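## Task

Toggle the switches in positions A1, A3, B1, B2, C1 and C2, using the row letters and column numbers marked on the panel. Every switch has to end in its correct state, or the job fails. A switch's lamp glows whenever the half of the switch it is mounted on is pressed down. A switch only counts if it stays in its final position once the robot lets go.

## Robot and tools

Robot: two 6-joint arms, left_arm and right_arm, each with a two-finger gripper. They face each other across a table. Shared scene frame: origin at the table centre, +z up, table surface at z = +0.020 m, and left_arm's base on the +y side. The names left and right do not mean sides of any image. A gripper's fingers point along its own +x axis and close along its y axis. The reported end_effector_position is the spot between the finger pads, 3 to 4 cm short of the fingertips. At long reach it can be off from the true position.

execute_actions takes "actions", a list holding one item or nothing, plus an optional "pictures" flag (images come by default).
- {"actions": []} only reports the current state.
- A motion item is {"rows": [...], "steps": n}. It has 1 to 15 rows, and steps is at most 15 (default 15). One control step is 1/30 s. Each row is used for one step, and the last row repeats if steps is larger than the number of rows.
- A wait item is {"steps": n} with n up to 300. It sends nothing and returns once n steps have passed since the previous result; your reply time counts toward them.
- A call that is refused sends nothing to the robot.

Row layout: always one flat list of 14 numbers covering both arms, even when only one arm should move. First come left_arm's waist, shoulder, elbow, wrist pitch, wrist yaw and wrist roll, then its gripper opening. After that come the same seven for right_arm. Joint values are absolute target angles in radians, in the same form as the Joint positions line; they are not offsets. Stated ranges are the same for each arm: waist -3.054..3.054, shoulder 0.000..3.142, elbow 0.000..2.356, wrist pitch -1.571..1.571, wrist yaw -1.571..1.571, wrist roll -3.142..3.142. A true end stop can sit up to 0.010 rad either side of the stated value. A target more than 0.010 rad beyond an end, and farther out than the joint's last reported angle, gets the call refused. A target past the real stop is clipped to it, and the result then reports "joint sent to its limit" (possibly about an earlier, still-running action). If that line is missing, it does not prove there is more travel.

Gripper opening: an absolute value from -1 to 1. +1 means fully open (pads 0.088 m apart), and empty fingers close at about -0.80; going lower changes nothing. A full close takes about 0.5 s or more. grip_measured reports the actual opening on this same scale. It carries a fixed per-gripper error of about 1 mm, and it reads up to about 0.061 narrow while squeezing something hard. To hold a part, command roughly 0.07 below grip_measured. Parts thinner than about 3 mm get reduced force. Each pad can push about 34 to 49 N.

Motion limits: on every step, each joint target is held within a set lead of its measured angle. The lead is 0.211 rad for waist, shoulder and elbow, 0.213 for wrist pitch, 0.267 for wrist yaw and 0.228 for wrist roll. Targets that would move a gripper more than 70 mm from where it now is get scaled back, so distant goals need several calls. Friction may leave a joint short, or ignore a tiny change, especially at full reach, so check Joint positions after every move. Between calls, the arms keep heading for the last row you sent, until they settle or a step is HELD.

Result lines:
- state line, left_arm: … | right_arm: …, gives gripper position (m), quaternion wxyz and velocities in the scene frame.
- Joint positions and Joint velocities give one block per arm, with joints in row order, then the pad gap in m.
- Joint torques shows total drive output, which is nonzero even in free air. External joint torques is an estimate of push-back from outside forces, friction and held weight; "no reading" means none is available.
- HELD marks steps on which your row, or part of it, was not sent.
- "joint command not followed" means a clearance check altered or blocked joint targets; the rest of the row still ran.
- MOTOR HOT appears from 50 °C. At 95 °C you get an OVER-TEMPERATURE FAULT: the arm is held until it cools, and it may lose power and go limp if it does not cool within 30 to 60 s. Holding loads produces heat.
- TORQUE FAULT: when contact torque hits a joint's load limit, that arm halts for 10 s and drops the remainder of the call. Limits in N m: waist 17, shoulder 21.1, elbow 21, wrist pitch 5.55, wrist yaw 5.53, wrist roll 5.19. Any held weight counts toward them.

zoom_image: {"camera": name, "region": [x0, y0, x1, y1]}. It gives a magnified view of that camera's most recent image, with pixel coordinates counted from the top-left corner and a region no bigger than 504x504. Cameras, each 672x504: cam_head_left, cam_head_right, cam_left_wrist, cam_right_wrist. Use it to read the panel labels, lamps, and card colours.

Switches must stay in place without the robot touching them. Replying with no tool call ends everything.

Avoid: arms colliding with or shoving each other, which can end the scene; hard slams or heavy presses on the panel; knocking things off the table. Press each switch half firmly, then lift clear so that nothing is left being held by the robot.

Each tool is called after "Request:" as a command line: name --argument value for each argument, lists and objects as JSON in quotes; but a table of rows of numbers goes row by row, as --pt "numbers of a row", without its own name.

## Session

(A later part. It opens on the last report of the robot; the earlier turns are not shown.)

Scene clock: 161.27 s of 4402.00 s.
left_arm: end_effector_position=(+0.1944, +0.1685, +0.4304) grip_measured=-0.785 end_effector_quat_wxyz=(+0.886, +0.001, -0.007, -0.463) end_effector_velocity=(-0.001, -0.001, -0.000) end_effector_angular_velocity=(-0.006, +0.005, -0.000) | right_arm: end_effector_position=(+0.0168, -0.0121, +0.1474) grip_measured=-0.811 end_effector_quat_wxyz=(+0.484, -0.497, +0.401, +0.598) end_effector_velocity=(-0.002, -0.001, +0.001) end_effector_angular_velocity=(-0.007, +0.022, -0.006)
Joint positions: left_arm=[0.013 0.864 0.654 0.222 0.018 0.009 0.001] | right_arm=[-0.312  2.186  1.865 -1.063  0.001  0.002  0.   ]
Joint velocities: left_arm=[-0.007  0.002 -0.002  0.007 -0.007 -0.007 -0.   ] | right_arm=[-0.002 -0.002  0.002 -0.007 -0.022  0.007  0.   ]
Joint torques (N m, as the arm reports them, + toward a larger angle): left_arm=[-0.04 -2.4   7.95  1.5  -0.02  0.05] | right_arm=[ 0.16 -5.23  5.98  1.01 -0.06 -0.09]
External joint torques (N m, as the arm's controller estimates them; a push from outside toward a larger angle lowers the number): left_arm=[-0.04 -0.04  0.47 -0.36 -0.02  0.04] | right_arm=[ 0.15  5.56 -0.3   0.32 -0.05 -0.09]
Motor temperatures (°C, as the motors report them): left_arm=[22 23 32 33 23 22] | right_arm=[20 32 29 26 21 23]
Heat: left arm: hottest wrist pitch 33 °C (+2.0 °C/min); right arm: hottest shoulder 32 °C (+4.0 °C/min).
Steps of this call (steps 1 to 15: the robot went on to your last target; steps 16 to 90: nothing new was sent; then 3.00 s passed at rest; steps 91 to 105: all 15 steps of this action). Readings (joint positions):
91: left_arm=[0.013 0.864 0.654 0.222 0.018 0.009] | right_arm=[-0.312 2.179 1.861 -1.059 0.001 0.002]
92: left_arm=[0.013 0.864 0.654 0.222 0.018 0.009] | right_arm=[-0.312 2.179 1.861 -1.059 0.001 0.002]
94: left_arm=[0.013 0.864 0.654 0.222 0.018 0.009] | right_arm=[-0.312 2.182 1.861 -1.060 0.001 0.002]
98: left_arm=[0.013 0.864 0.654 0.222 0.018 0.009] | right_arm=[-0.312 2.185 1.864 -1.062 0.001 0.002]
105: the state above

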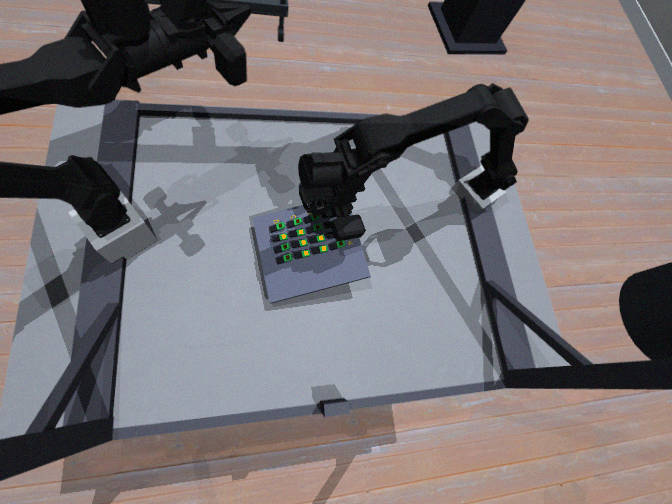

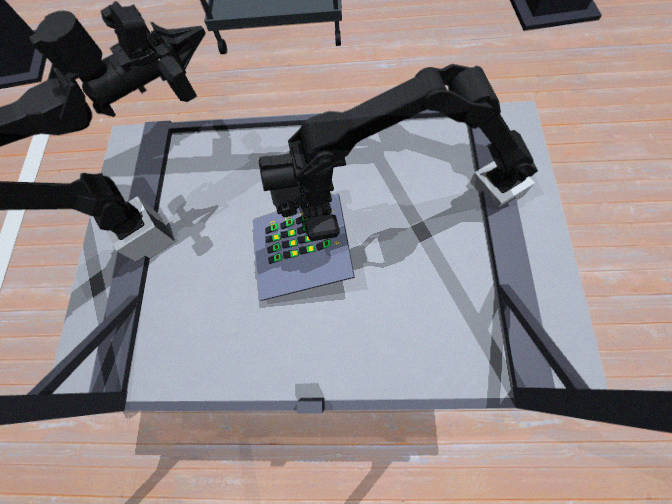

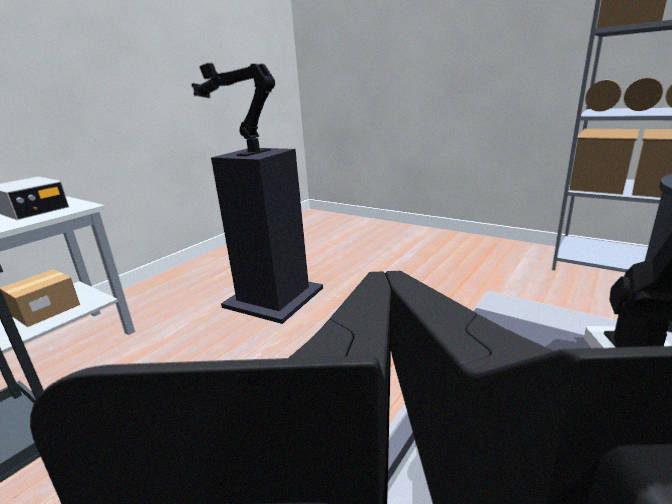

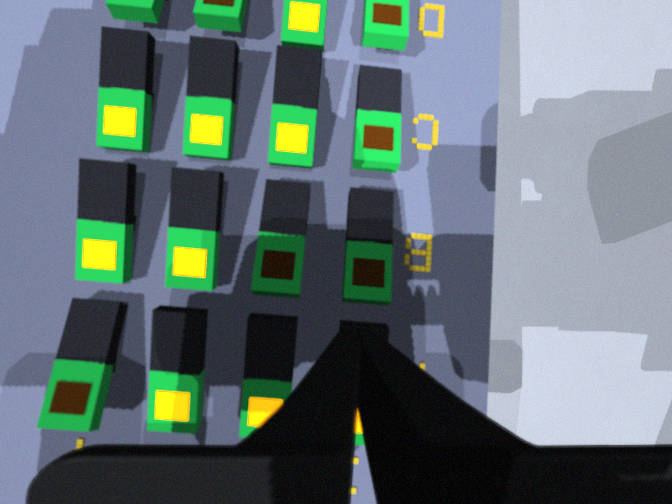

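Request:
execute_actions --actions '[{"rows":[[0.013,0.864,0.654,0.222,0.018,0.009,-0.9,-0.31,2.24,1.858,-1.06,0,0,-0.9],[0.013,0.864,0.654,0.222,0.018,0.009,-0.9,-0.31,2.25,1.855,-1.06,0,0,-0.9],[0.013,0.864,0.654,0.222,0.018,0.009,-0.9,-0.31,2.26,1.85,-1.06,0,0,-0.9],[0.013,0.864,0.654,0.222,0.018,0.009,-0.9,-0.31,2.27,1.85,-1.055,0,0,-0.9]]}]'

Scene clock: 170.40 s of 4402.00 s.
left_arm: end_effector_position=(+0.1944, +0.1685, +0.4304) grip_measured=-0.785 end_effector_quat_wxyz=(+0.886, +0.001, -0.007, -0.463) end_effector_velocity=(+0.002, +0.002, -0.005) end_effector_angular_velocity=(+0.022, +0.007, +0.020) | right_arm: end_effector_position=(+0.0158, -0.0074, +0.1375) grip_measured=-0.811 end_effector_quat_wxyz=(+0.483, -0.498, +0.402, +0.597) end_effector_velocity=(+0.000, -0.002, +0.000) end_effector_angular_velocity=(-0.008, +0.004, +0.006)
Joint positions: left_arm=[0.013 0.864 0.654 0.222 0.018 0.009 0.001] | right_arm=[-0.312  2.216  1.876 -1.049  0.001  0.002  0.   ]
Joint velocities: left_arm=[-0.002 -0.002 -0.002 -0.022 -0.022  0.007 -0.   ] | right_arm=[-0.002 -0.002 -0.002 -0.007 -0.007 -0.007  0.   ]
Joint torques (N m, as the arm reports them, + toward a larger angle): left_arm=[-0.04 -2.42  7.99  1.5  -0.01  0.05] | right_arm=[ 0.16 -3.7   3.62  0.34 -0.05 -0.09]
External joint torques (N m, as the arm's controller estimates them; a push from outside toward a larger angle lowers the number): left_arm=[-0.03 -0.06  0.55 -0.35 -0.01  0.03] | right_arm=[ 0.15  7.27 -2.64 -0.34 -0.04 -0.09]
Motor temperatures (°C, as the motors report them): left_arm=[22 23 32 33 23 22] | right_arm=[20 31 29 27 21 23]
Heat: left arm: hottest wrist pitch 33 °C (+1.0 °C/min); right arm: hottest shoulder 31 °C (+3.0 °C/min).
Steps of this call (steps 1 to 15: the robot went on to your last target; steps 16 to 90: nothing new was sent; then 5.63 s passed at rest; steps 91 to 105: all 15 steps of this action). Readings (joint positions):
91: left_arm=[0.013 0.864 0.654 0.222 0.018 0.009] | right_arm=[-0.312 2.187 1.865 -1.063 0.001 0.002]
92: left_arm=[0.013 0.864 0.654 0.222 0.018 0.009] | right_arm=[-0.312 2.190 1.865 -1.064 0.001 0.002]
94: left_arm=[0.013 0.864 0.654 0.222 0.018 0.009] | right_arm=[-0.312 2.200 1.866 -1.060 0.001 0.002]
98: left_arm=[0.013 0.864 0.654 0.222 0.018 0.009] | right_arm=[-0.312 2.214 1.874 -1.050 0.001 0.002]
105: the state above

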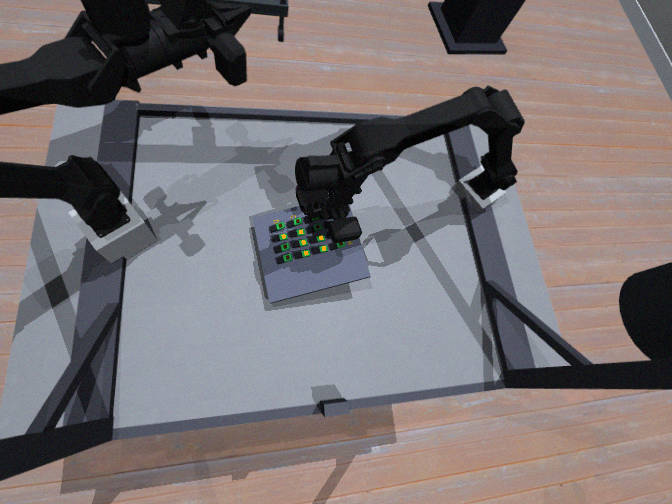

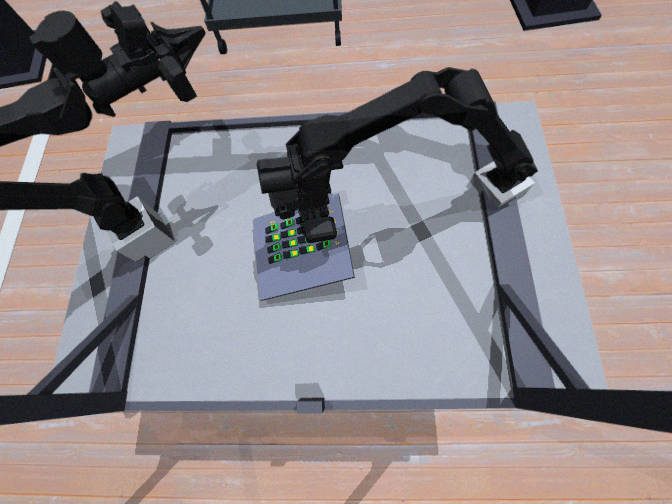

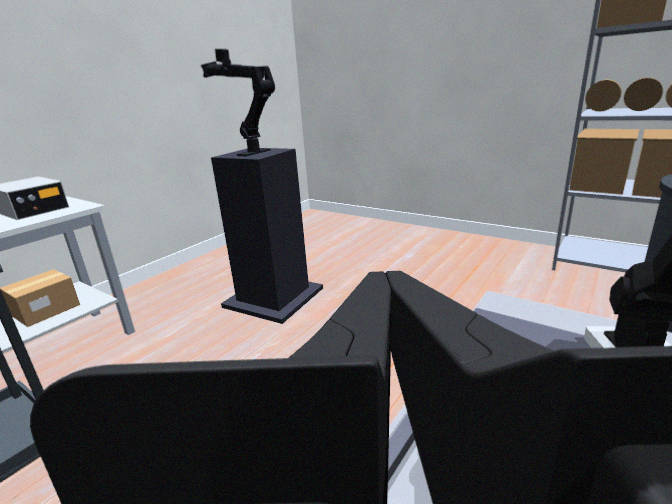

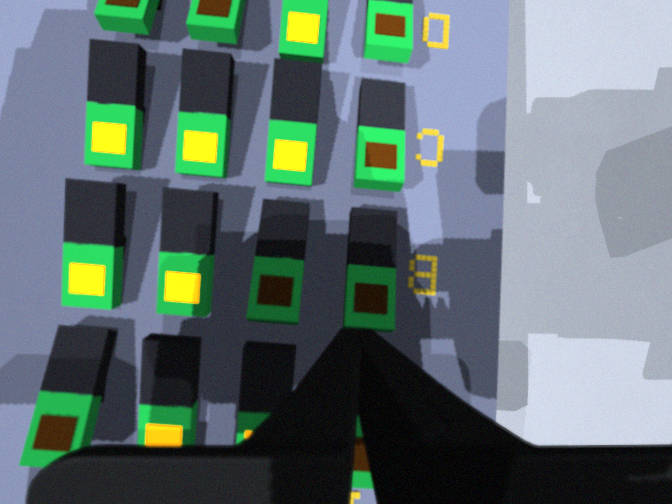

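Request:
execute_actions --actions '[{"rows":[[0.013,0.864,0.654,0.222,0.018,0.009,-0.9,-0.31,2.2,1.87,-1.06,0,0,-0.9],[0.013,0.864,0.654,0.222,0.018,0.009,-0.9,-0.31,2.17,1.88,-1.07,0,0,-0.9],[0.013,0.864,0.654,0.222,0.018,0.009,-0.9,-0.31,2.16,1.89,-1.08,0,0,-0.9],[0.013,0.864,0.654,0.222,0.018,0.009,-0.9,-0.31,2.16,1.9,-1.09,0,0,-0.9],[0.013,0.864,0.654,0.222,0.018,0.009,-0.9,-0.31,2.16,1.92,-1.11,0,0,-0.9],[0.013,0.864,0.654,0.222,0.018,0.009,-0.9,-0.31,2.16,1.93,-1.12,0,0,-0.9],[0.013,0.864,0.654,0.222,0.018,0.009,-0.9,-0.29,2.17,1.94,-1.13,0,0,-0.9],[0.013,0.864,0.654,0.222,0.018,0.009,-0.9,-0.26,2.18,1.95,-1.14,0,0,-0.9],[0.013,0.864,0.654,0.222,0.018,0.009,-0.9,-0.23,2.19,1.96,-1.143,0,0,-0.9],[0.013,0.864,0.654,0.222,0.018,0.009,-0.9,-0.204,2.2,1.962,-1.143,0,0,-0.9],[0.013,0.864,0.654,0.222,0.018,0.009,-0.9,-0.204,2.215,1.962,-1.143,0,0,-0.9]]}]'

Scene clock: 193.80 s of 4402.00 s.
left_arm: end_effector_position=(+0.1944, +0.1685, +0.4304) grip_measured=-0.785 end_effector_quat_wxyz=(+0.886, +0.001, -0.007, -0.463) end_effector_velocity=(-0.002, +0.001, +0.006) end_effector_angular_velocity=(-0.018, -0.022, +0.000) | right_arm: end_effector_position=(-0.0330, -0.0216, +0.1685) grip_measured=-0.811 end_effector_quat_wxyz=(+0.453, -0.514, +0.371, +0.627) end_effector_velocity=(-0.134, -0.054, -0.010) end_effector_angular_velocity=(-0.064, -0.015, +0.314)
Joint positions: left_arm=[0.013 0.864 0.654 0.222 0.018 0.009 0.001] | right_arm=[-0.204  2.19   1.953 -1.137  0.001  0.002  0.   ]
Joint velocities: left_arm=[-0.007 -0.007 -0.002  0.022 -0.007  0.007 -0.   ] | right_arm=[ 0.305  0.022  0.007 -0.051 -0.007 -0.007  0.   ]
Joint torques (N m, as the arm reports them, + toward a larger angle): left_arm=[-0.05 -2.42  7.92  1.49 -0.02  0.06] | right_arm=[-1.82 -6.54  6.81  0.61 -0.07 -0.09]
External joint torques (N m, as the arm's controller estimates them; a push from outside toward a larger angle lowers the number): left_arm=[-0.03  0.01  0.41 -0.38 -0.03  0.05] | right_arm=[ 0.21  3.8   0.75 -0.08 -0.19 -0.1 ]
Motor temperatures (°C, as the motors report them): left_arm=[22 23 32 34 23 22] | right_arm=[20 29 27 26 21 23]
Heat: left arm: hottest wrist pitch 34 °C (+2.0 °C/min); right arm: hottest shoulder 29 °C (-1.0 °C/min).
Steps of this call (steps 1 to 15: the robot went on to your last target; steps 16 to 90: nothing new was sent; then 19.90 s passed at rest; steps 91 to 105: all 15 steps of this action). Readings (joint positions):
91: left_arm=[0.013 0.864 0.654 0.222 0.018 0.009] | right_arm=[-0.312 2.213 1.877 -1.049 0.001 0.002]
92: left_arm=[0.013 0.864 0.654 0.222 0.018 0.009] | right_arm=[-0.312 2.208 1.877 -1.049 0.001 0.002]
94: left_arm=[0.013 0.864 0.654 0.222 0.018 0.009] | right_arm=[-0.312 2.200 1.879 -1.061 0.001 0.002]
98: left_arm=[0.013 0.864 0.654 0.222 0.018 0.009] | right_arm=[-0.309 2.190 1.908 -1.108 0.001 0.002]
105: the state above

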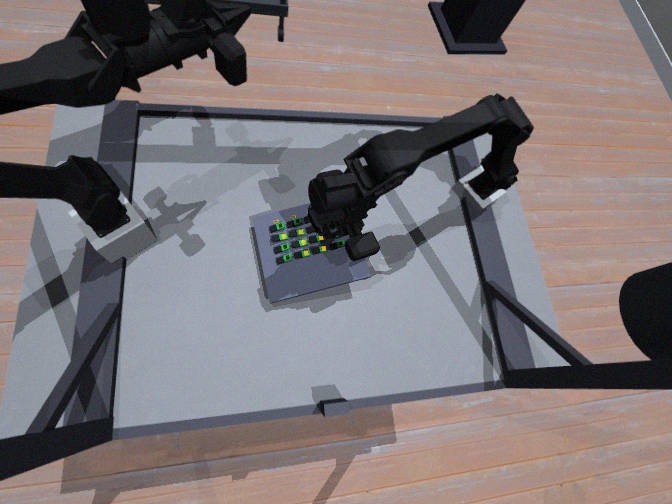

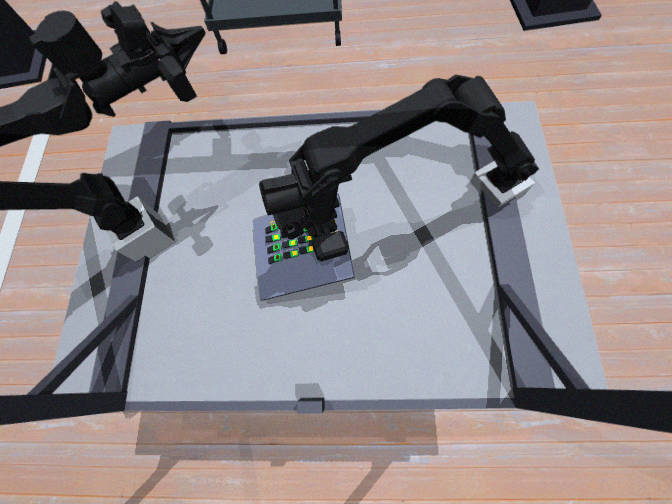

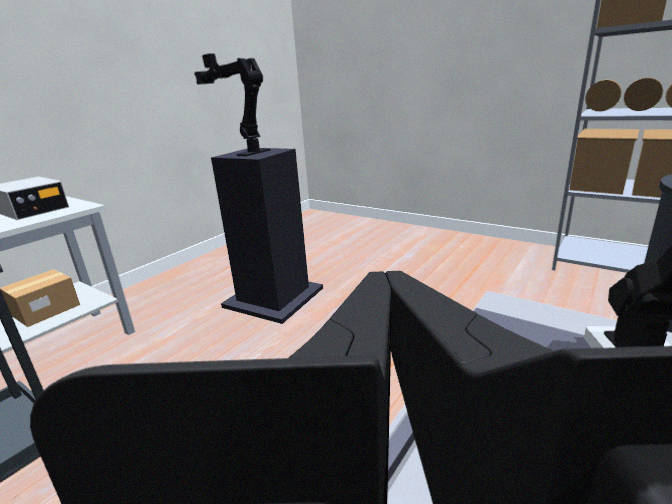

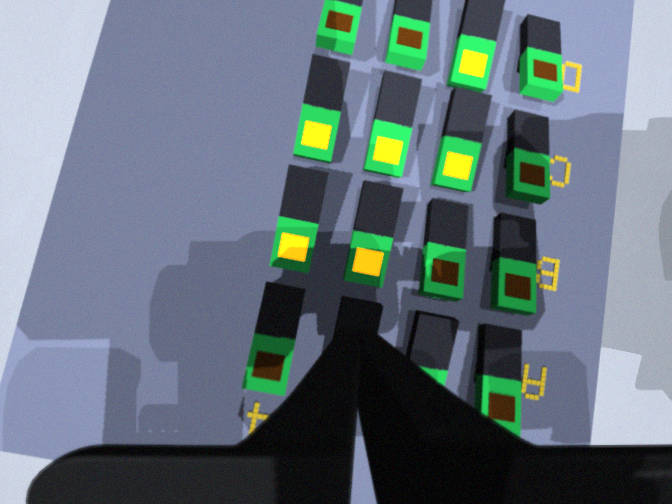

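Request:
execute_actions --actions '[{"rows":[[0.013,0.864,0.654,0.222,0.018,0.009,-0.9,-0.204,2.225,1.955,-1.14,0,0,-0.9],[0.013,0.864,0.654,0.222,0.018,0.009,-0.9,-0.204,2.235,1.95,-1.14,0,0,-0.9],[0.013,0.864,0.654,0.222,0.018,0.009,-0.9,-0.204,2.245,1.95,-1.14,0,0,-0.9],[0.013,0.864,0.654,0.222,0.018,0.009,-0.9,-0.204,2.25,1.95,-1.14,0,0,-0.9],[0.013,0.864,0.654,0.222,0.018,0.009,-0.9,-0.204,2.255,1.95,-1.14,0,0,-0.9],[0.013,0.864,0.654,0.222,0.018,0.009,-0.9,-0.204,2.26,1.95,-1.14,0,0,-0.9],[0.013,0.864,0.654,0.222,0.018,0.009,-0.9,-0.204,2.27,1.945,-1.14,0,0,-0.9],[0.013,0.864,0.654,0.222,0.018,0.009,-0.9,-0.204,2.28,1.94,-1.14,0,0,-0.9],[0.013,0.864,0.654,0.222,0.018,0.009,-0.9,-0.204,2.29,1.935,-1.14,0,0,-0.9],[0.013,0.864,0.654,0.222,0.018,0.009,-0.9,-0.204,2.3,1.93,-1.14,0,0,-0.9],[0.013,0.864,0.654,0.222,0.018,0.009,-0.9,-0.204,2.31,1.93,-1.14,0,0,-0.9]]}]'

Scene clock: 212.13 s of 4402.00 s.
left_arm: end_effector_position=(+0.1944, +0.1685, +0.4304) grip_measured=-0.785 end_effector_quat_wxyz=(+0.886, +0.001, -0.007, -0.463) end_effector_velocity=(-0.000, +0.001, -0.002) end_effector_angular_velocity=(+0.002, +0.010, +0.005) | right_arm: end_effector_position=(-0.0327, -0.0221, +0.1420) grip_measured=-0.811 end_effector_quat_wxyz=(+0.442, -0.533, +0.384, +0.611) end_effector_velocity=(-0.000, +0.001, -0.004) end_effector_angular_velocity=(-0.004, +0.005, +0.006)
Joint positions: left_arm=[0.013 0.864 0.654 0.222 0.018 0.009 0.001] | right_arm=[-0.204  2.25   1.955 -1.138  0.001  0.002  0.   ]
Joint velocities: left_arm=[-0.002 -0.002 -0.002 -0.007 -0.007 -0.007  0.   ] | right_arm=[-0.002  0.007 -0.002  0.007 -0.007 -0.007  0.   ]
Joint torques (N m, as the arm reports them, + toward a larger angle): left_arm=[-0.05 -2.48  7.98  1.5  -0.01  0.03] | right_arm=[-0.05 -3.46  3.71  0.51 -0.08 -0.08]
External joint torques (N m, as the arm's controller estimates them; a push from outside toward a larger angle lowers the number): left_arm=[-0.04 -0.17  0.62 -0.33 -0.02  0.02] | right_arm=[-0.05  7.54 -2.44 -0.09 -0.07 -0.09]
Motor temperatures (°C, as the motors report them): left_arm=[22 23 32 34 23 22] | right_arm=[20 31 29 26 21 23]
Heat: left arm: hottest wrist pitch 34 °C (+1.0 °C/min); right arm: hottest shoulder 31 °C (-1.0 °C/min).
Steps of this call (steps 1 to 15: the robot went on to your last target; steps 16 to 90: nothing new was sent; then 14.83 s passed at rest; steps 91 to 105: all 15 steps of this action). Readings (joint positions):
91: left_arm=[0.013 0.864 0.654 0.222 0.018 0.009] | right_arm=[-0.204 2.197 1.954 -1.141 0.001 0.002]
92: left_arm=[0.013 0.864 0.654 0.222 0.018 0.009] | right_arm=[-0.204 2.199 1.954 -1.141 0.001 0.002]
94: left_arm=[0.013 0.864 0.654 0.222 0.018 0.009] | right_arm=[-0.204 2.207 1.954 -1.141 0.001 0.002]
98: left_arm=[0.013 0.864 0.654 0.222 0.018 0.009] | right_arm=[-0.204 2.236 1.954 -1.137 0.001 0.002]
105: the state above

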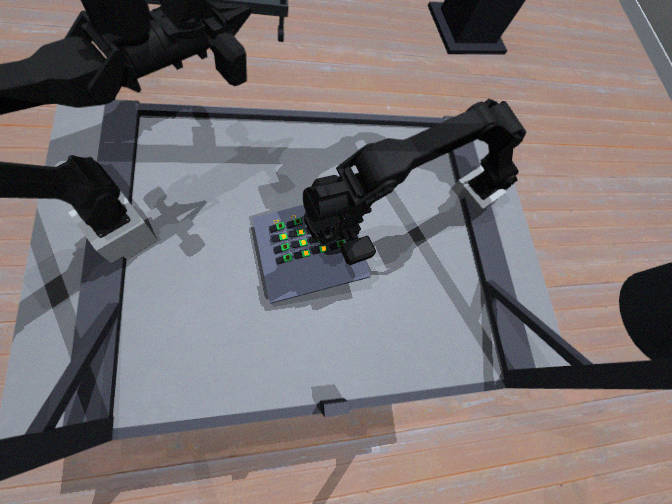

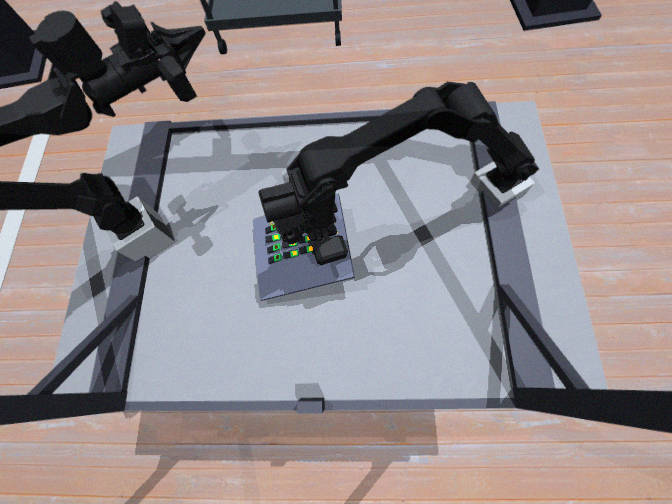

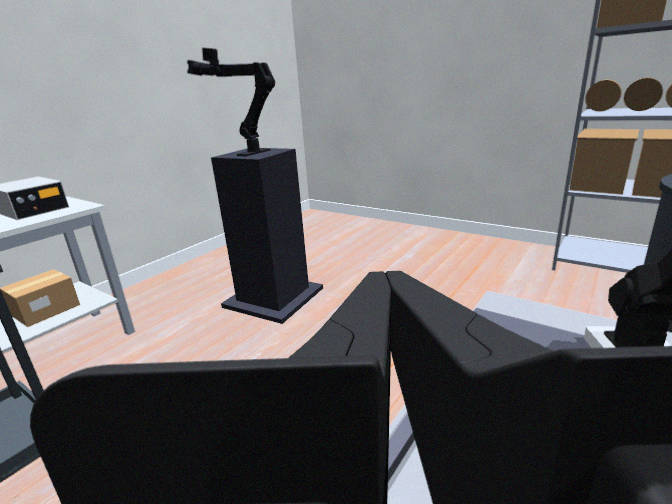

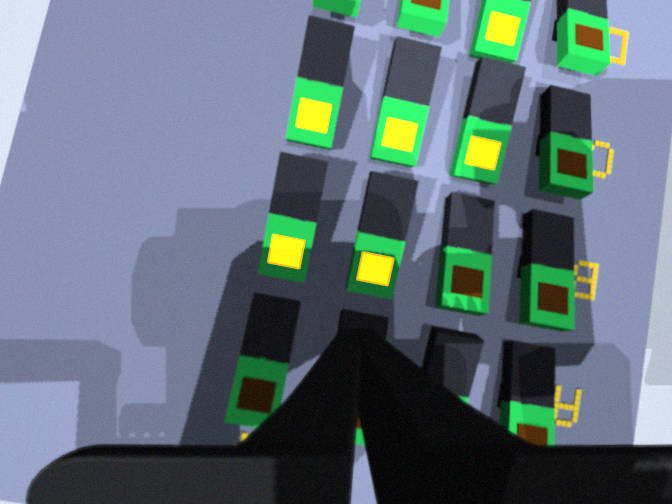

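Request:
execute_actions --actions '[{"rows":[[0.013,0.864,0.654,0.222,0.018,0.009,-0.9,-0.204,2.23,1.96,-1.14,0,0,-0.9],[0.013,0.864,0.654,0.222,0.018,0.009,-0.9,-0.204,2.2,1.97,-1.145,0,0,-0.9],[0.013,0.864,0.654,0.222,0.018,0.009,-0.9,-0.204,2.2,1.99,-1.15,0,0,-0.9],[0.013,0.864,0.654,0.222,0.018,0.009,-0.9,-0.204,2.2,2.01,-1.16,0,0,-0.9],[0.013,0.864,0.654,0.222,0.018,0.009,-0.9,-0.204,2.21,2.03,-1.17,0,0,-0.9],[0.013,0.864,0.654,0.222,0.018,0.009,-0.9,-0.22,2.22,2.05,-1.18,0,0,-0.9],[0.013,0.864,0.654,0.222,0.018,0.009,-0.9,-0.24,2.24,2.07,-1.19,0,0,-0.9],[0.013,0.864,0.654,0.222,0.018,0.009,-0.9,-0.255,2.26,2.077,-1.192,0,0,-0.9],[0.013,0.864,0.654,0.222,0.018,0.009,-0.9,-0.265,2.27,2.077,-1.192,0,0,-0.9],[0.013,0.864,0.654,0.222,0.018,0.009,-0.9,-0.265,2.285,2.077,-1.192,0,0,-0.9]]}]' --pictures false

Request:
execute_actions --actions '[{"steps":10}]'

Scene clock: 238.17 s of 4402.00 s.
left_arm: end_effector_position=(+0.1944, +0.1685, +0.4304) grip_measured=-0.785 end_effector_quat_wxyz=(+0.886, +0.001, -0.007, -0.463) end_effector_velocity=(-0.001, +0.001, -0.004) end_effector_angular_velocity=(+0.010, +0.016, +0.005) | right_arm: end_effector_position=(-0.0073, +0.0006, +0.1730) grip_measured=-0.811 end_effector_quat_wxyz=(+0.474, -0.500, +0.386, +0.613) end_effector_velocity=(+0.045, -0.002, -0.075) end_effector_angular_velocity=(-0.219, -0.040, -0.069)
Joint positions: left_arm=[0.013 0.864 0.654 0.222 0.018 0.009 0.001] | right_arm=[-0.269  2.253  2.073 -1.188  0.001  0.002  0.   ]
Joint velocities: left_arm=[-0.002 -0.007 -0.002 -0.022 -0.007 -0.007  0.   ] | right_arm=[-0.095  0.154 -0.002 -0.066 -0.022 -0.022  0.   ]
Joint torques (N m, as the arm reports them, + toward a larger angle): left_arm=[-0.02 -2.43  7.92  1.5  -0.02  0.04] | right_arm=[ 0.96 -7.21  6.51  0.69 -0.05 -0.09]
External joint torques (N m, as the arm's controller estimates them; a push from outside toward a larger angle lowers the number): left_arm=[-0.02 -0.04  0.53 -0.33 -0.02  0.03] | right_arm=[-0.05  3.9   0.38 -0.05  0.03 -0.08]
Motor temperatures (°C, as the motors report them): left_arm=[22 23 33 34 23 22] | right_arm=[20 29 27 25 21 23]
Heat: left arm: hottest wrist pitch 34 °C (+1.0 °C/min); right arm: hottest shoulder 29 °C (-1.0 °C/min).
Steps of this call (steps 1 to 15: the robot went on to your last target; steps 16 to 90: nothing new was sent; then 22.53 s passed at rest; steps 91 to 105: all 15 steps of this action). Readings (joint positions):
91: left_arm=[0.013 0.864 0.654 0.222 0.018 0.009] | right_arm=[-0.204 2.248 1.957 -1.138 0.001 0.002]
92: left_arm=[0.013 0.864 0.654 0.222 0.018 0.009] | right_arm=[-0.204 2.242 1.959 -1.139 0.001 0.002]
94: left_arm=[0.013 0.864 0.654 0.222 0.018 0.009] | right_arm=[-0.204 2.237 1.966 -1.145 0.001 0.002]
98: left_arm=[0.013 0.864 0.654 0.222 0.018 0.009] | right_arm=[-0.210 2.237 2.021 -1.172 0.001 0.002]
105: the state above

Scene clock: 238.50 s of 4402.00 s.
left_arm: end_effector_position=(+0.1944, +0.1685, +0.4304) grip_measured=-0.785 end_effector_quat_wxyz=(+0.886, +0.001, -0.007, -0.463) end_effector_velocity=(-0.000, +0.001, -0.003) end_effector_angular_velocity=(+0.001, +0.028, +0.005) | right_arm: end_effector_position=(-0.0081, +0.0000, +0.1655) grip_measured=-0.811 end_effector_quat_wxyz=(+0.470, -0.506, +0.390, +0.609) end_effector_velocity=(-0.001, -0.006, -0.000) end_effector_angular_velocity=(-0.023, +0.000, +0.011)
Joint positions: left_arm=[0.013 0.864 0.654 0.222 0.018 0.009 0.001] | right_arm=[-0.267  2.269  2.073 -1.19   0.001  0.002  0.   ]
Joint velocities: left_arm=[-0.002 -0.002  0.002 -0.022 -0.007 -0.022 -0.   ] | right_arm=[ 0.002 -0.002 -0.002 -0.022 -0.007 -0.007  0.   ]
Joint torques (N m, as the arm reports them, + toward a larger angle): left_arm=[-0.02 -2.44  7.95  1.5  -0.04  0.04] | right_arm=[ 0.12 -7.73  6.62  0.61 -0.05 -0.09]
External joint torques (N m, as the arm's controller estimates them; a push from outside toward a larger angle lowers the number): left_arm=[-0.02 -0.09  0.5  -0.35 -0.03  0.03] | right_arm=[ 0.05  3.49  0.42 -0.05 -0.04 -0.09]
Motor temperatures (°C, as the motors report them): left_arm=[22 23 33 34 23 22] | right_arm=[20 29 27 25 21 23]
Heat: left arm: hottest wrist pitch 34 °C (+1.0 °C/min); right arm: hottest shoulder 29 °C (-1.0 °C/min).
Steps of this call (steps 1 to 10: the robot went on to your last target). Readings (joint positions):
1: left_arm=[0.013 0.864 0.654 0.222 0.018 0.009] | right_arm=[-0.271 2.258 2.073 -1.189 0.001 0.002]
2: left_arm=[0.013 0.864 0.654 0.222 0.018 0.009] | right_arm=[-0.271 2.263 2.073 -1.189 0.001 0.002]
4: left_arm=[0.013 0.864 0.654 0.222 0.018 0.009] | right_arm=[-0.269 2.268 2.073 -1.190 0.001 0.002]
8: left_arm=[0.013 0.864 0.654 0.222 0.018 0.009] | right_arm=[-0.267 2.269 2.073 -1.190 0.001 0.002]
10: the state above

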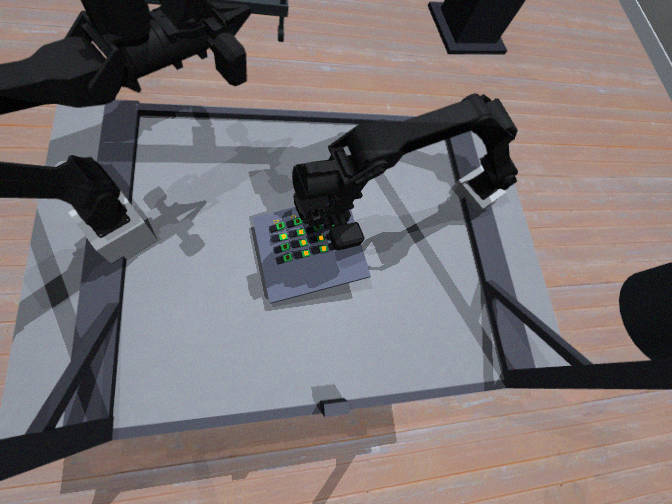

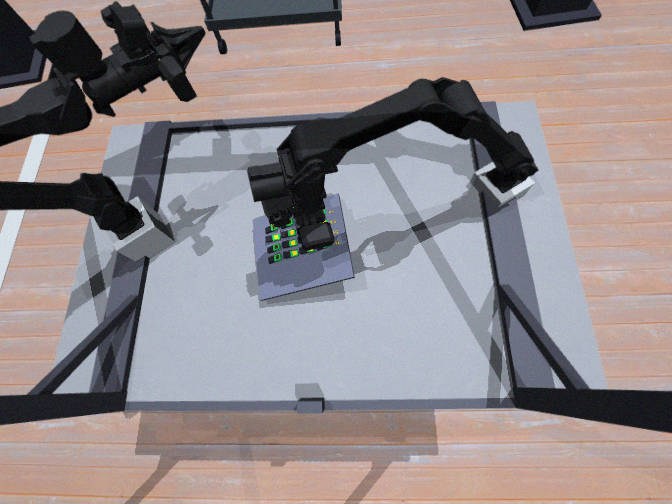

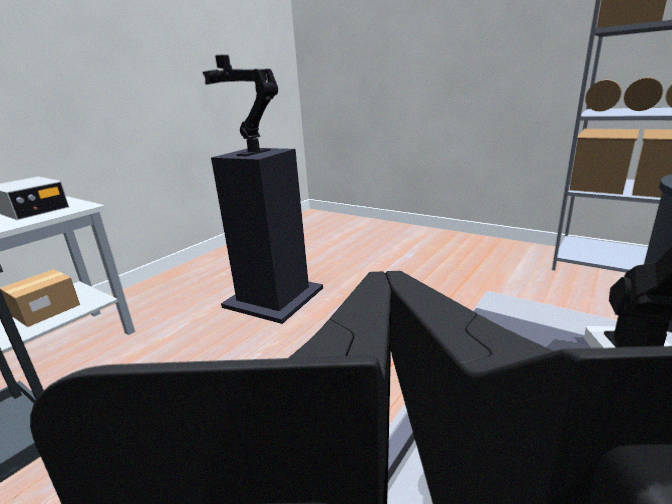

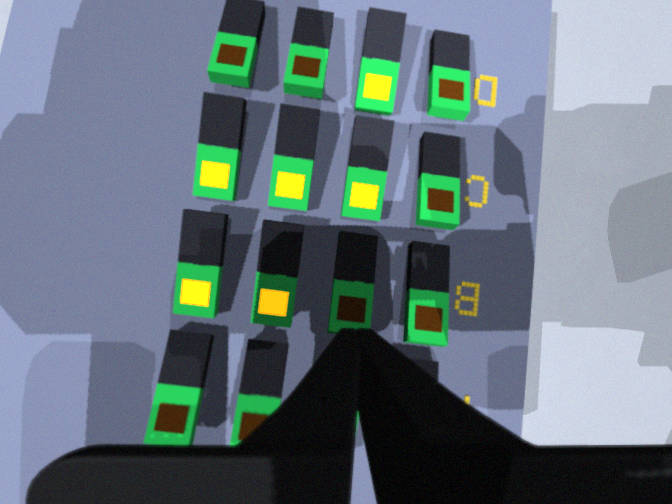

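Request:
execute_actions --actions '[{"rows":[[0.013,0.864,0.654,0.222,0.018,0.009,-0.9,-0.26,2.295,2.07,-1.19,0,0,-0.9],[0.013,0.864,0.654,0.222,0.018,0.009,-0.9,-0.26,2.305,2.07,-1.19,0,0,-0.9],[0.013,0.864,0.654,0.222,0.018,0.009,-0.9,-0.26,2.315,2.07,-1.19,0,0,-0.9],[0.013,0.864,0.654,0.222,0.018,0.009,-0.9,-0.26,2.32,2.07,-1.19,0,0,-0.9],[0.013,0.864,0.654,0.222,0.018,0.009,-0.9,-0.26,2.325,2.07,-1.19,0,0,-0.9],[0.013,0.864,0.654,0.222,0.018,0.009,-0.9,-0.26,2.33,2.07,-1.19,0,0,-0.9],[0.013,0.864,0.654,0.222,0.018,0.009,-0.9,-0.26,2.34,2.065,-1.19,0,0,-0.9],[0.013,0.864,0.654,0.222,0.018,0.009,-0.9,-0.26,2.35,2.06,-1.19,0,0,-0.9],[0.013,0.864,0.654,0.222,0.018,0.009,-0.9,-0.26,2.36,2.055,-1.19,0,0,-0.9],[0.013,0.864,0.654,0.222,0.018,0.009,-0.9,-0.26,2.37,2.05,-1.19,0,0,-0.9],[0.013,0.864,0.654,0.222,0.018,0.009,-0.9,-0.26,2.38,2.05,-1.19,0,0,-0.9]]}]'

Scene clock: 254.20 s of 4402.00 s.
left_arm: end_effector_position=(+0.1944, +0.1685, +0.4304) grip_measured=-0.785 end_effector_quat_wxyz=(+0.886, +0.001, -0.007, -0.463) end_effector_velocity=(-0.000, +0.001, +0.000) end_effector_angular_velocity=(-0.002, +0.008, +0.005) | right_arm: end_effector_position=(-0.0103, -0.0002, +0.1374) grip_measured=-0.811 end_effector_quat_wxyz=(+0.458, -0.523, +0.402, +0.596) end_effector_velocity=(+0.002, -0.006, -0.014) end_effector_angular_velocity=(-0.051, -0.009, +0.020)
Joint positions: left_arm=[0.013 0.864 0.654 0.222 0.018 0.009 0.001] | right_arm=[-0.262  2.33   2.073 -1.184  0.001  0.002  0.   ]
Joint velocities: left_arm=[-0.002 -0.002  0.002 -0.007 -0.007 -0.007 -0.   ] | right_arm=[-0.002  0.027 -0.002 -0.022 -0.007 -0.022  0.   ]
Joint torques (N m, as the arm reports them, + toward a larger angle): left_arm=[-0.09 -2.42  7.93  1.51 -0.03  0.06] | right_arm=[ 0.22 -4.95  3.75  0.23 -0.05 -0.09]
External joint torques (N m, as the arm's controller estimates them; a push from outside toward a larger angle lowers the number): left_arm=[-0.08 -0.05  0.46 -0.35 -0.03  0.05] | right_arm=[ 0.13  6.23 -2.16 -0.32 -0.03 -0.09]
Motor temperatures (°C, as the motors report them): left_arm=[22 23 33 35 23 22] | right_arm=[20 32 28 26 21 23]
Heat: left arm: hottest wrist pitch 35 °C (+1.0 °C/min); right arm: hottest shoulder 32 °C (+3.0 °C/min).
Steps of this call (steps 1 to 30: the robot went on to your last target; steps 31 to 90: nothing new was sent; then 12.20 s passed at rest; steps 91 to 105: all 15 steps of this action). Readings (joint positions):
91: left_arm=[0.013 0.864 0.654 0.222 0.018 0.009] | right_arm=[-0.267 2.269 2.073 -1.190 0.001 0.002]
92: left_arm=[0.013 0.864 0.654 0.222 0.018 0.009] | right_arm=[-0.267 2.271 2.073 -1.190 0.001 0.002]
94: left_arm=[0.013 0.864 0.654 0.222 0.018 0.009] | right_arm=[-0.265 2.277 2.073 -1.190 0.001 0.002]
98: left_arm=[0.013 0.864 0.654 0.222 0.018 0.009] | right_arm=[-0.263 2.304 2.073 -1.190 0.001 0.002]
105: the state above

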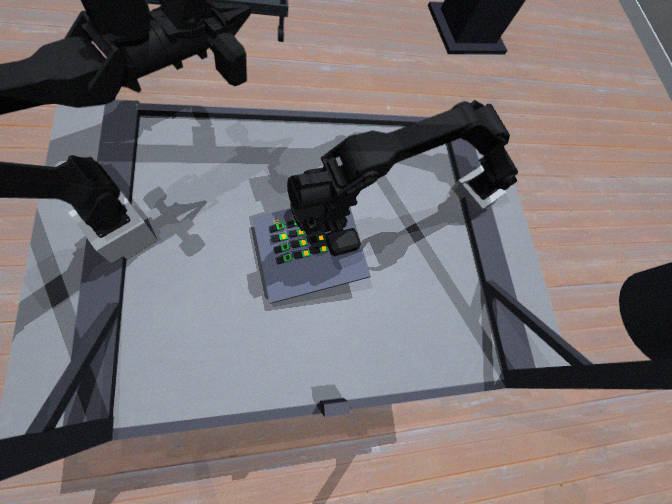

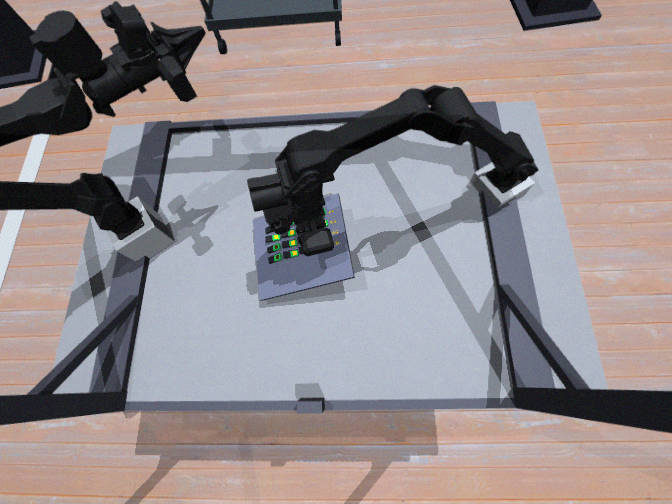

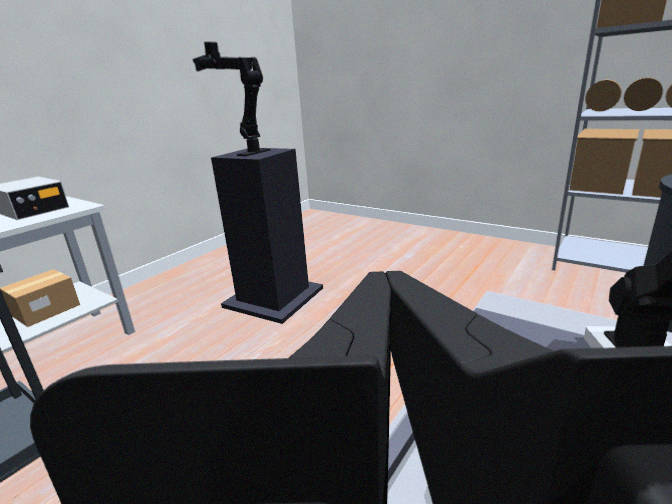

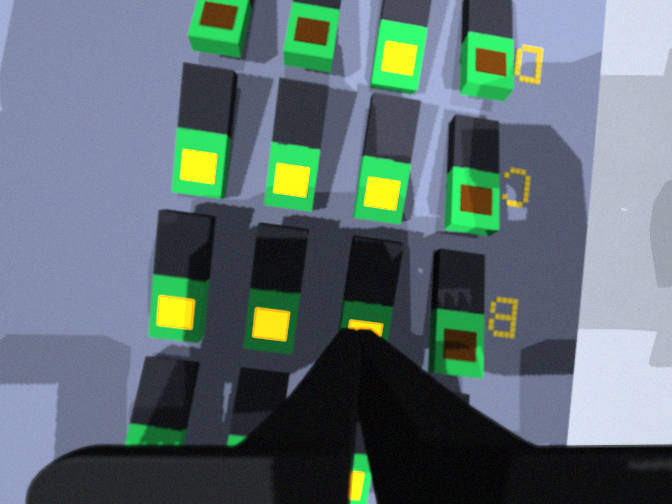

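Request:
execute_actions --actions '[{"rows":[[0.013,0.864,0.654,0.222,0.018,0.009,-0.9,-0.26,2.3,2.07,-1.19,0,0,-0.9],[0.013,0.864,0.654,0.222,0.018,0.009,-0.9,-0.26,2.25,2.07,-1.19,0,0,-0.9],[0.013,0.864,0.654,0.222,0.018,0.009,-0.9,-0.26,2.25,2.07,-1.19,0,0,-0.9],[0.013,0.864,0.654,0.222,0.018,0.009,-0.9,-0.26,2.25,2.07,-1.19,0,0,-0.9],[0.013,0.864,0.654,0.222,0.018,0.009,-0.9,-0.26,2.25,2.07,-1.19,0,0,-0.9],[0.013,0.864,0.654,0.222,0.018,0.009,-0.9,-0.26,2.25,2.07,-1.19,0,0,-0.9],[0.013,0.864,0.654,0.222,0.018,0.009,-0.9,-0.26,2.25,2.07,-1.19,0,0,-0.9],[0.013,0.864,0.654,0.222,0.018,0.009,-0.9,-0.26,2.25,2.07,-1.19,0,0,-0.9],[0.013,0.864,0.654,0.222,0.018,0.009,-0.9,-0.28,2.25,2.07,-1.195,0,0,-0.9],[0.013,0.864,0.654,0.222,0.018,0.009,-0.9,-0.3,2.26,2.07,-1.2,0,0,-0.9],[0.013,0.864,0.654,0.222,0.018,0.009,-0.9,-0.315,2.27,2.07,-1.2,0,0,-0.9],[0.013,0.864,0.654,0.222,0.018,0.009,-0.9,-0.323,2.285,2.07,-1.2,0,0,-0.9]]}]' --pictures false

Request:
execute_actions --actions '[{"steps":10}]'

Scene clock: 268.07 s of 4402.00 s.
left_arm: end_effector_position=(+0.1944, +0.1685, +0.4304) grip_measured=-0.785 end_effector_quat_wxyz=(+0.886, +0.001, -0.007, -0.463) end_effector_velocity=(-0.001, -0.002, -0.006) end_effector_angular_velocity=(+0.001, +0.028, -0.010) | right_arm: end_effector_position=(+0.0110, +0.0031, +0.1675) grip_measured=-0.811 end_effector_quat_wxyz=(+0.482, -0.499, +0.401, +0.599) end_effector_velocity=(+0.141, +0.036, -0.023) end_effector_angular_velocity=(-0.032, -0.001, -0.297)
Joint positions: left_arm=[0.013 0.864 0.654 0.222 0.018 0.009 0.001] | right_arm=[-0.307  2.264  2.074 -1.198  0.001  0.002  0.   ]
Joint velocities: left_arm=[-0.002  0.002 -0.007 -0.007  0.007 -0.022 -0.   ] | right_arm=[-0.305  0.051 -0.002  0.022 -0.007 -0.007  0.   ]
Joint torques (N m, as the arm reports them, + toward a larger angle): left_arm=[-0.08 -2.49  7.98  1.5  -0.01  0.05] | right_arm=[ 0.51 -8.    5.88  0.66 -0.05 -0.09]
External joint torques (N m, as the arm's controller estimates them; a push from outside toward a larger angle lowers the number): left_arm=[-0.06 -0.21  0.64 -0.32 -0.02  0.04] | right_arm=[-0.13  3.6  -0.61 -0.06 -0.02 -0.09]
Motor temperatures (°C, as the motors report them): left_arm=[22 23 33 35 23 22] | right_arm=[20 31 27 25 21 23]
Heat: left arm: hottest wrist pitch 35 °C (+1.0 °C/min); right arm: hottest shoulder 31 °C (+0.0 °C/min).
Steps of this call (steps 1 to 15: the robot went on to your last target; steps 16 to 90: nothing new was sent; then 10.37 s passed at rest; steps 91 to 105: all 15 steps of this action). Readings (joint positions):
91: left_arm=[0.013 0.864 0.654 0.222 0.018 0.009] | right_arm=[-0.262 2.328 2.074 -1.184 0.001 0.002]
92: left_arm=[0.013 0.864 0.654 0.222 0.018 0.009] | right_arm=[-0.262 2.320 2.074 -1.183 0.001 0.002]
94: left_arm=[0.013 0.864 0.654 0.222 0.018 0.009] | right_arm=[-0.262 2.308 2.074 -1.188 0.001 0.002]
98: left_arm=[0.013 0.864 0.654 0.222 0.018 0.009] | right_arm=[-0.262 2.274 2.074 -1.191 0.001 0.002]
105: the state above

Scene clock: 268.40 s of 4402.00 s.
left_arm: end_effector_position=(+0.1944, +0.1685, +0.4304) grip_measured=-0.785 end_effector_quat_wxyz=(+0.886, +0.001, -0.007, -0.463) end_effector_velocity=(-0.000, +0.001, -0.003) end_effector_angular_velocity=(+0.018, +0.004, +0.005) | right_arm: end_effector_position=(+0.0195, +0.0048, +0.1668) grip_measured=-0.811 end_effector_quat_wxyz=(+0.487, -0.496, +0.406, +0.594) end_effector_velocity=(-0.006, -0.006, -0.000) end_effector_angular_velocity=(-0.022, -0.001, +0.035)
Joint positions: left_arm=[0.013 0.864 0.654 0.222 0.018 0.009 0.001] | right_arm=[-0.325  2.266  2.074 -1.198  0.001  0.002  0.   ]
Joint velocities: left_arm=[-0.002 -0.002  0.002 -0.022 -0.007  0.007 -0.   ] | right_arm=[ 0.012 -0.002 -0.002 -0.022 -0.007 -0.022  0.   ]
Joint torques (N m, as the arm reports them, + toward a larger angle): left_arm=[-0.08 -2.41  7.94  1.5  -0.02  0.04] | right_arm=[ 0.   -7.26  5.93  0.61 -0.05 -0.09]
External joint torques (N m, as the arm's controller estimates them; a push from outside toward a larger angle lowers the number): left_arm=[-0.07  0.    0.45 -0.36 -0.02  0.03] | right_arm=[ 0.06  3.94 -0.27 -0.05 -0.04 -0.09]
Motor temperatures (°C, as the motors report them): left_arm=[22 23 33 35 23 22] | right_arm=[20 31 27 25 21 23]
Heat: left arm: hottest wrist pitch 35 °C (+1.0 °C/min); right arm: hottest shoulder 31 °C (+0.0 °C/min).
Steps of this call (steps 1 to 10: the robot went on to your last target). Readings (joint positions):
1: left_arm=[0.013 0.864 0.654 0.222 0.018 0.009] | right_arm=[-0.316 2.266 2.074 -1.198 0.001 0.002]
2: left_arm=[0.013 0.864 0.654 0.222 0.018 0.009] | right_arm=[-0.323 2.266 2.074 -1.198 0.001 0.002]
4: left_arm=[0.013 0.864 0.654 0.222 0.018 0.009] | right_arm=[-0.329 2.266 2.074 -1.198 0.001 0.002]
8: left_arm=[0.013 0.864 0.654 0.222 0.018 0.009] | right_arm=[-0.327 2.266 2.074 -1.198 0.001 0.002]
10: the state above

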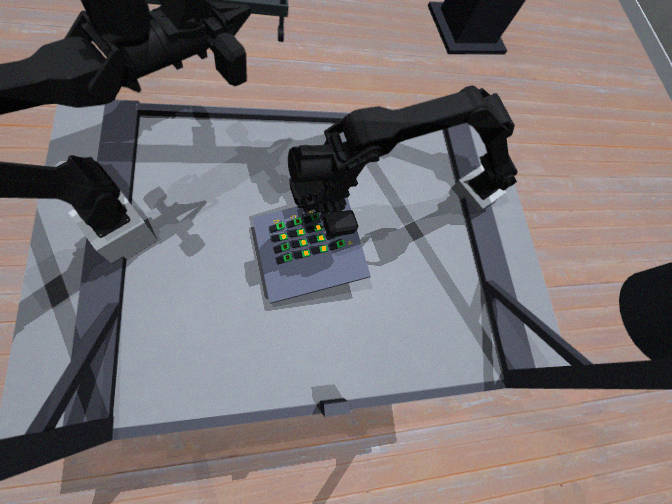

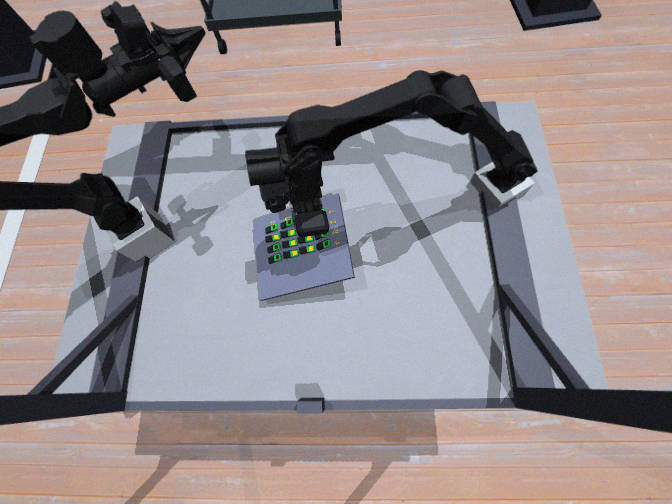

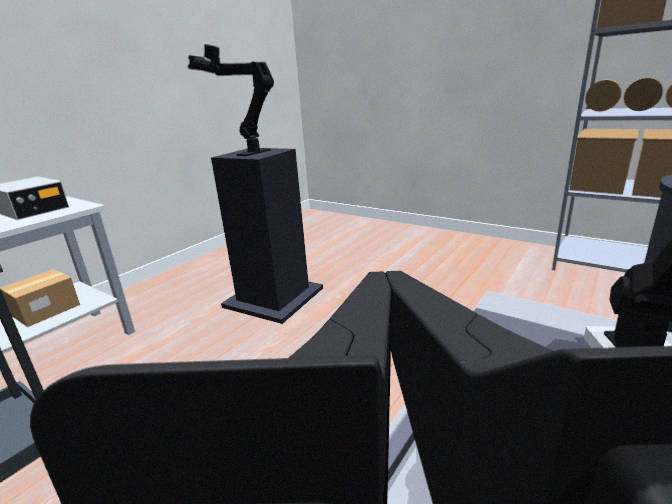

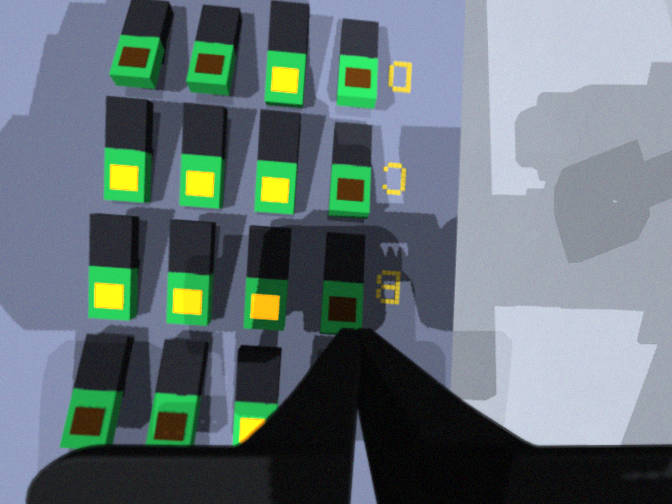

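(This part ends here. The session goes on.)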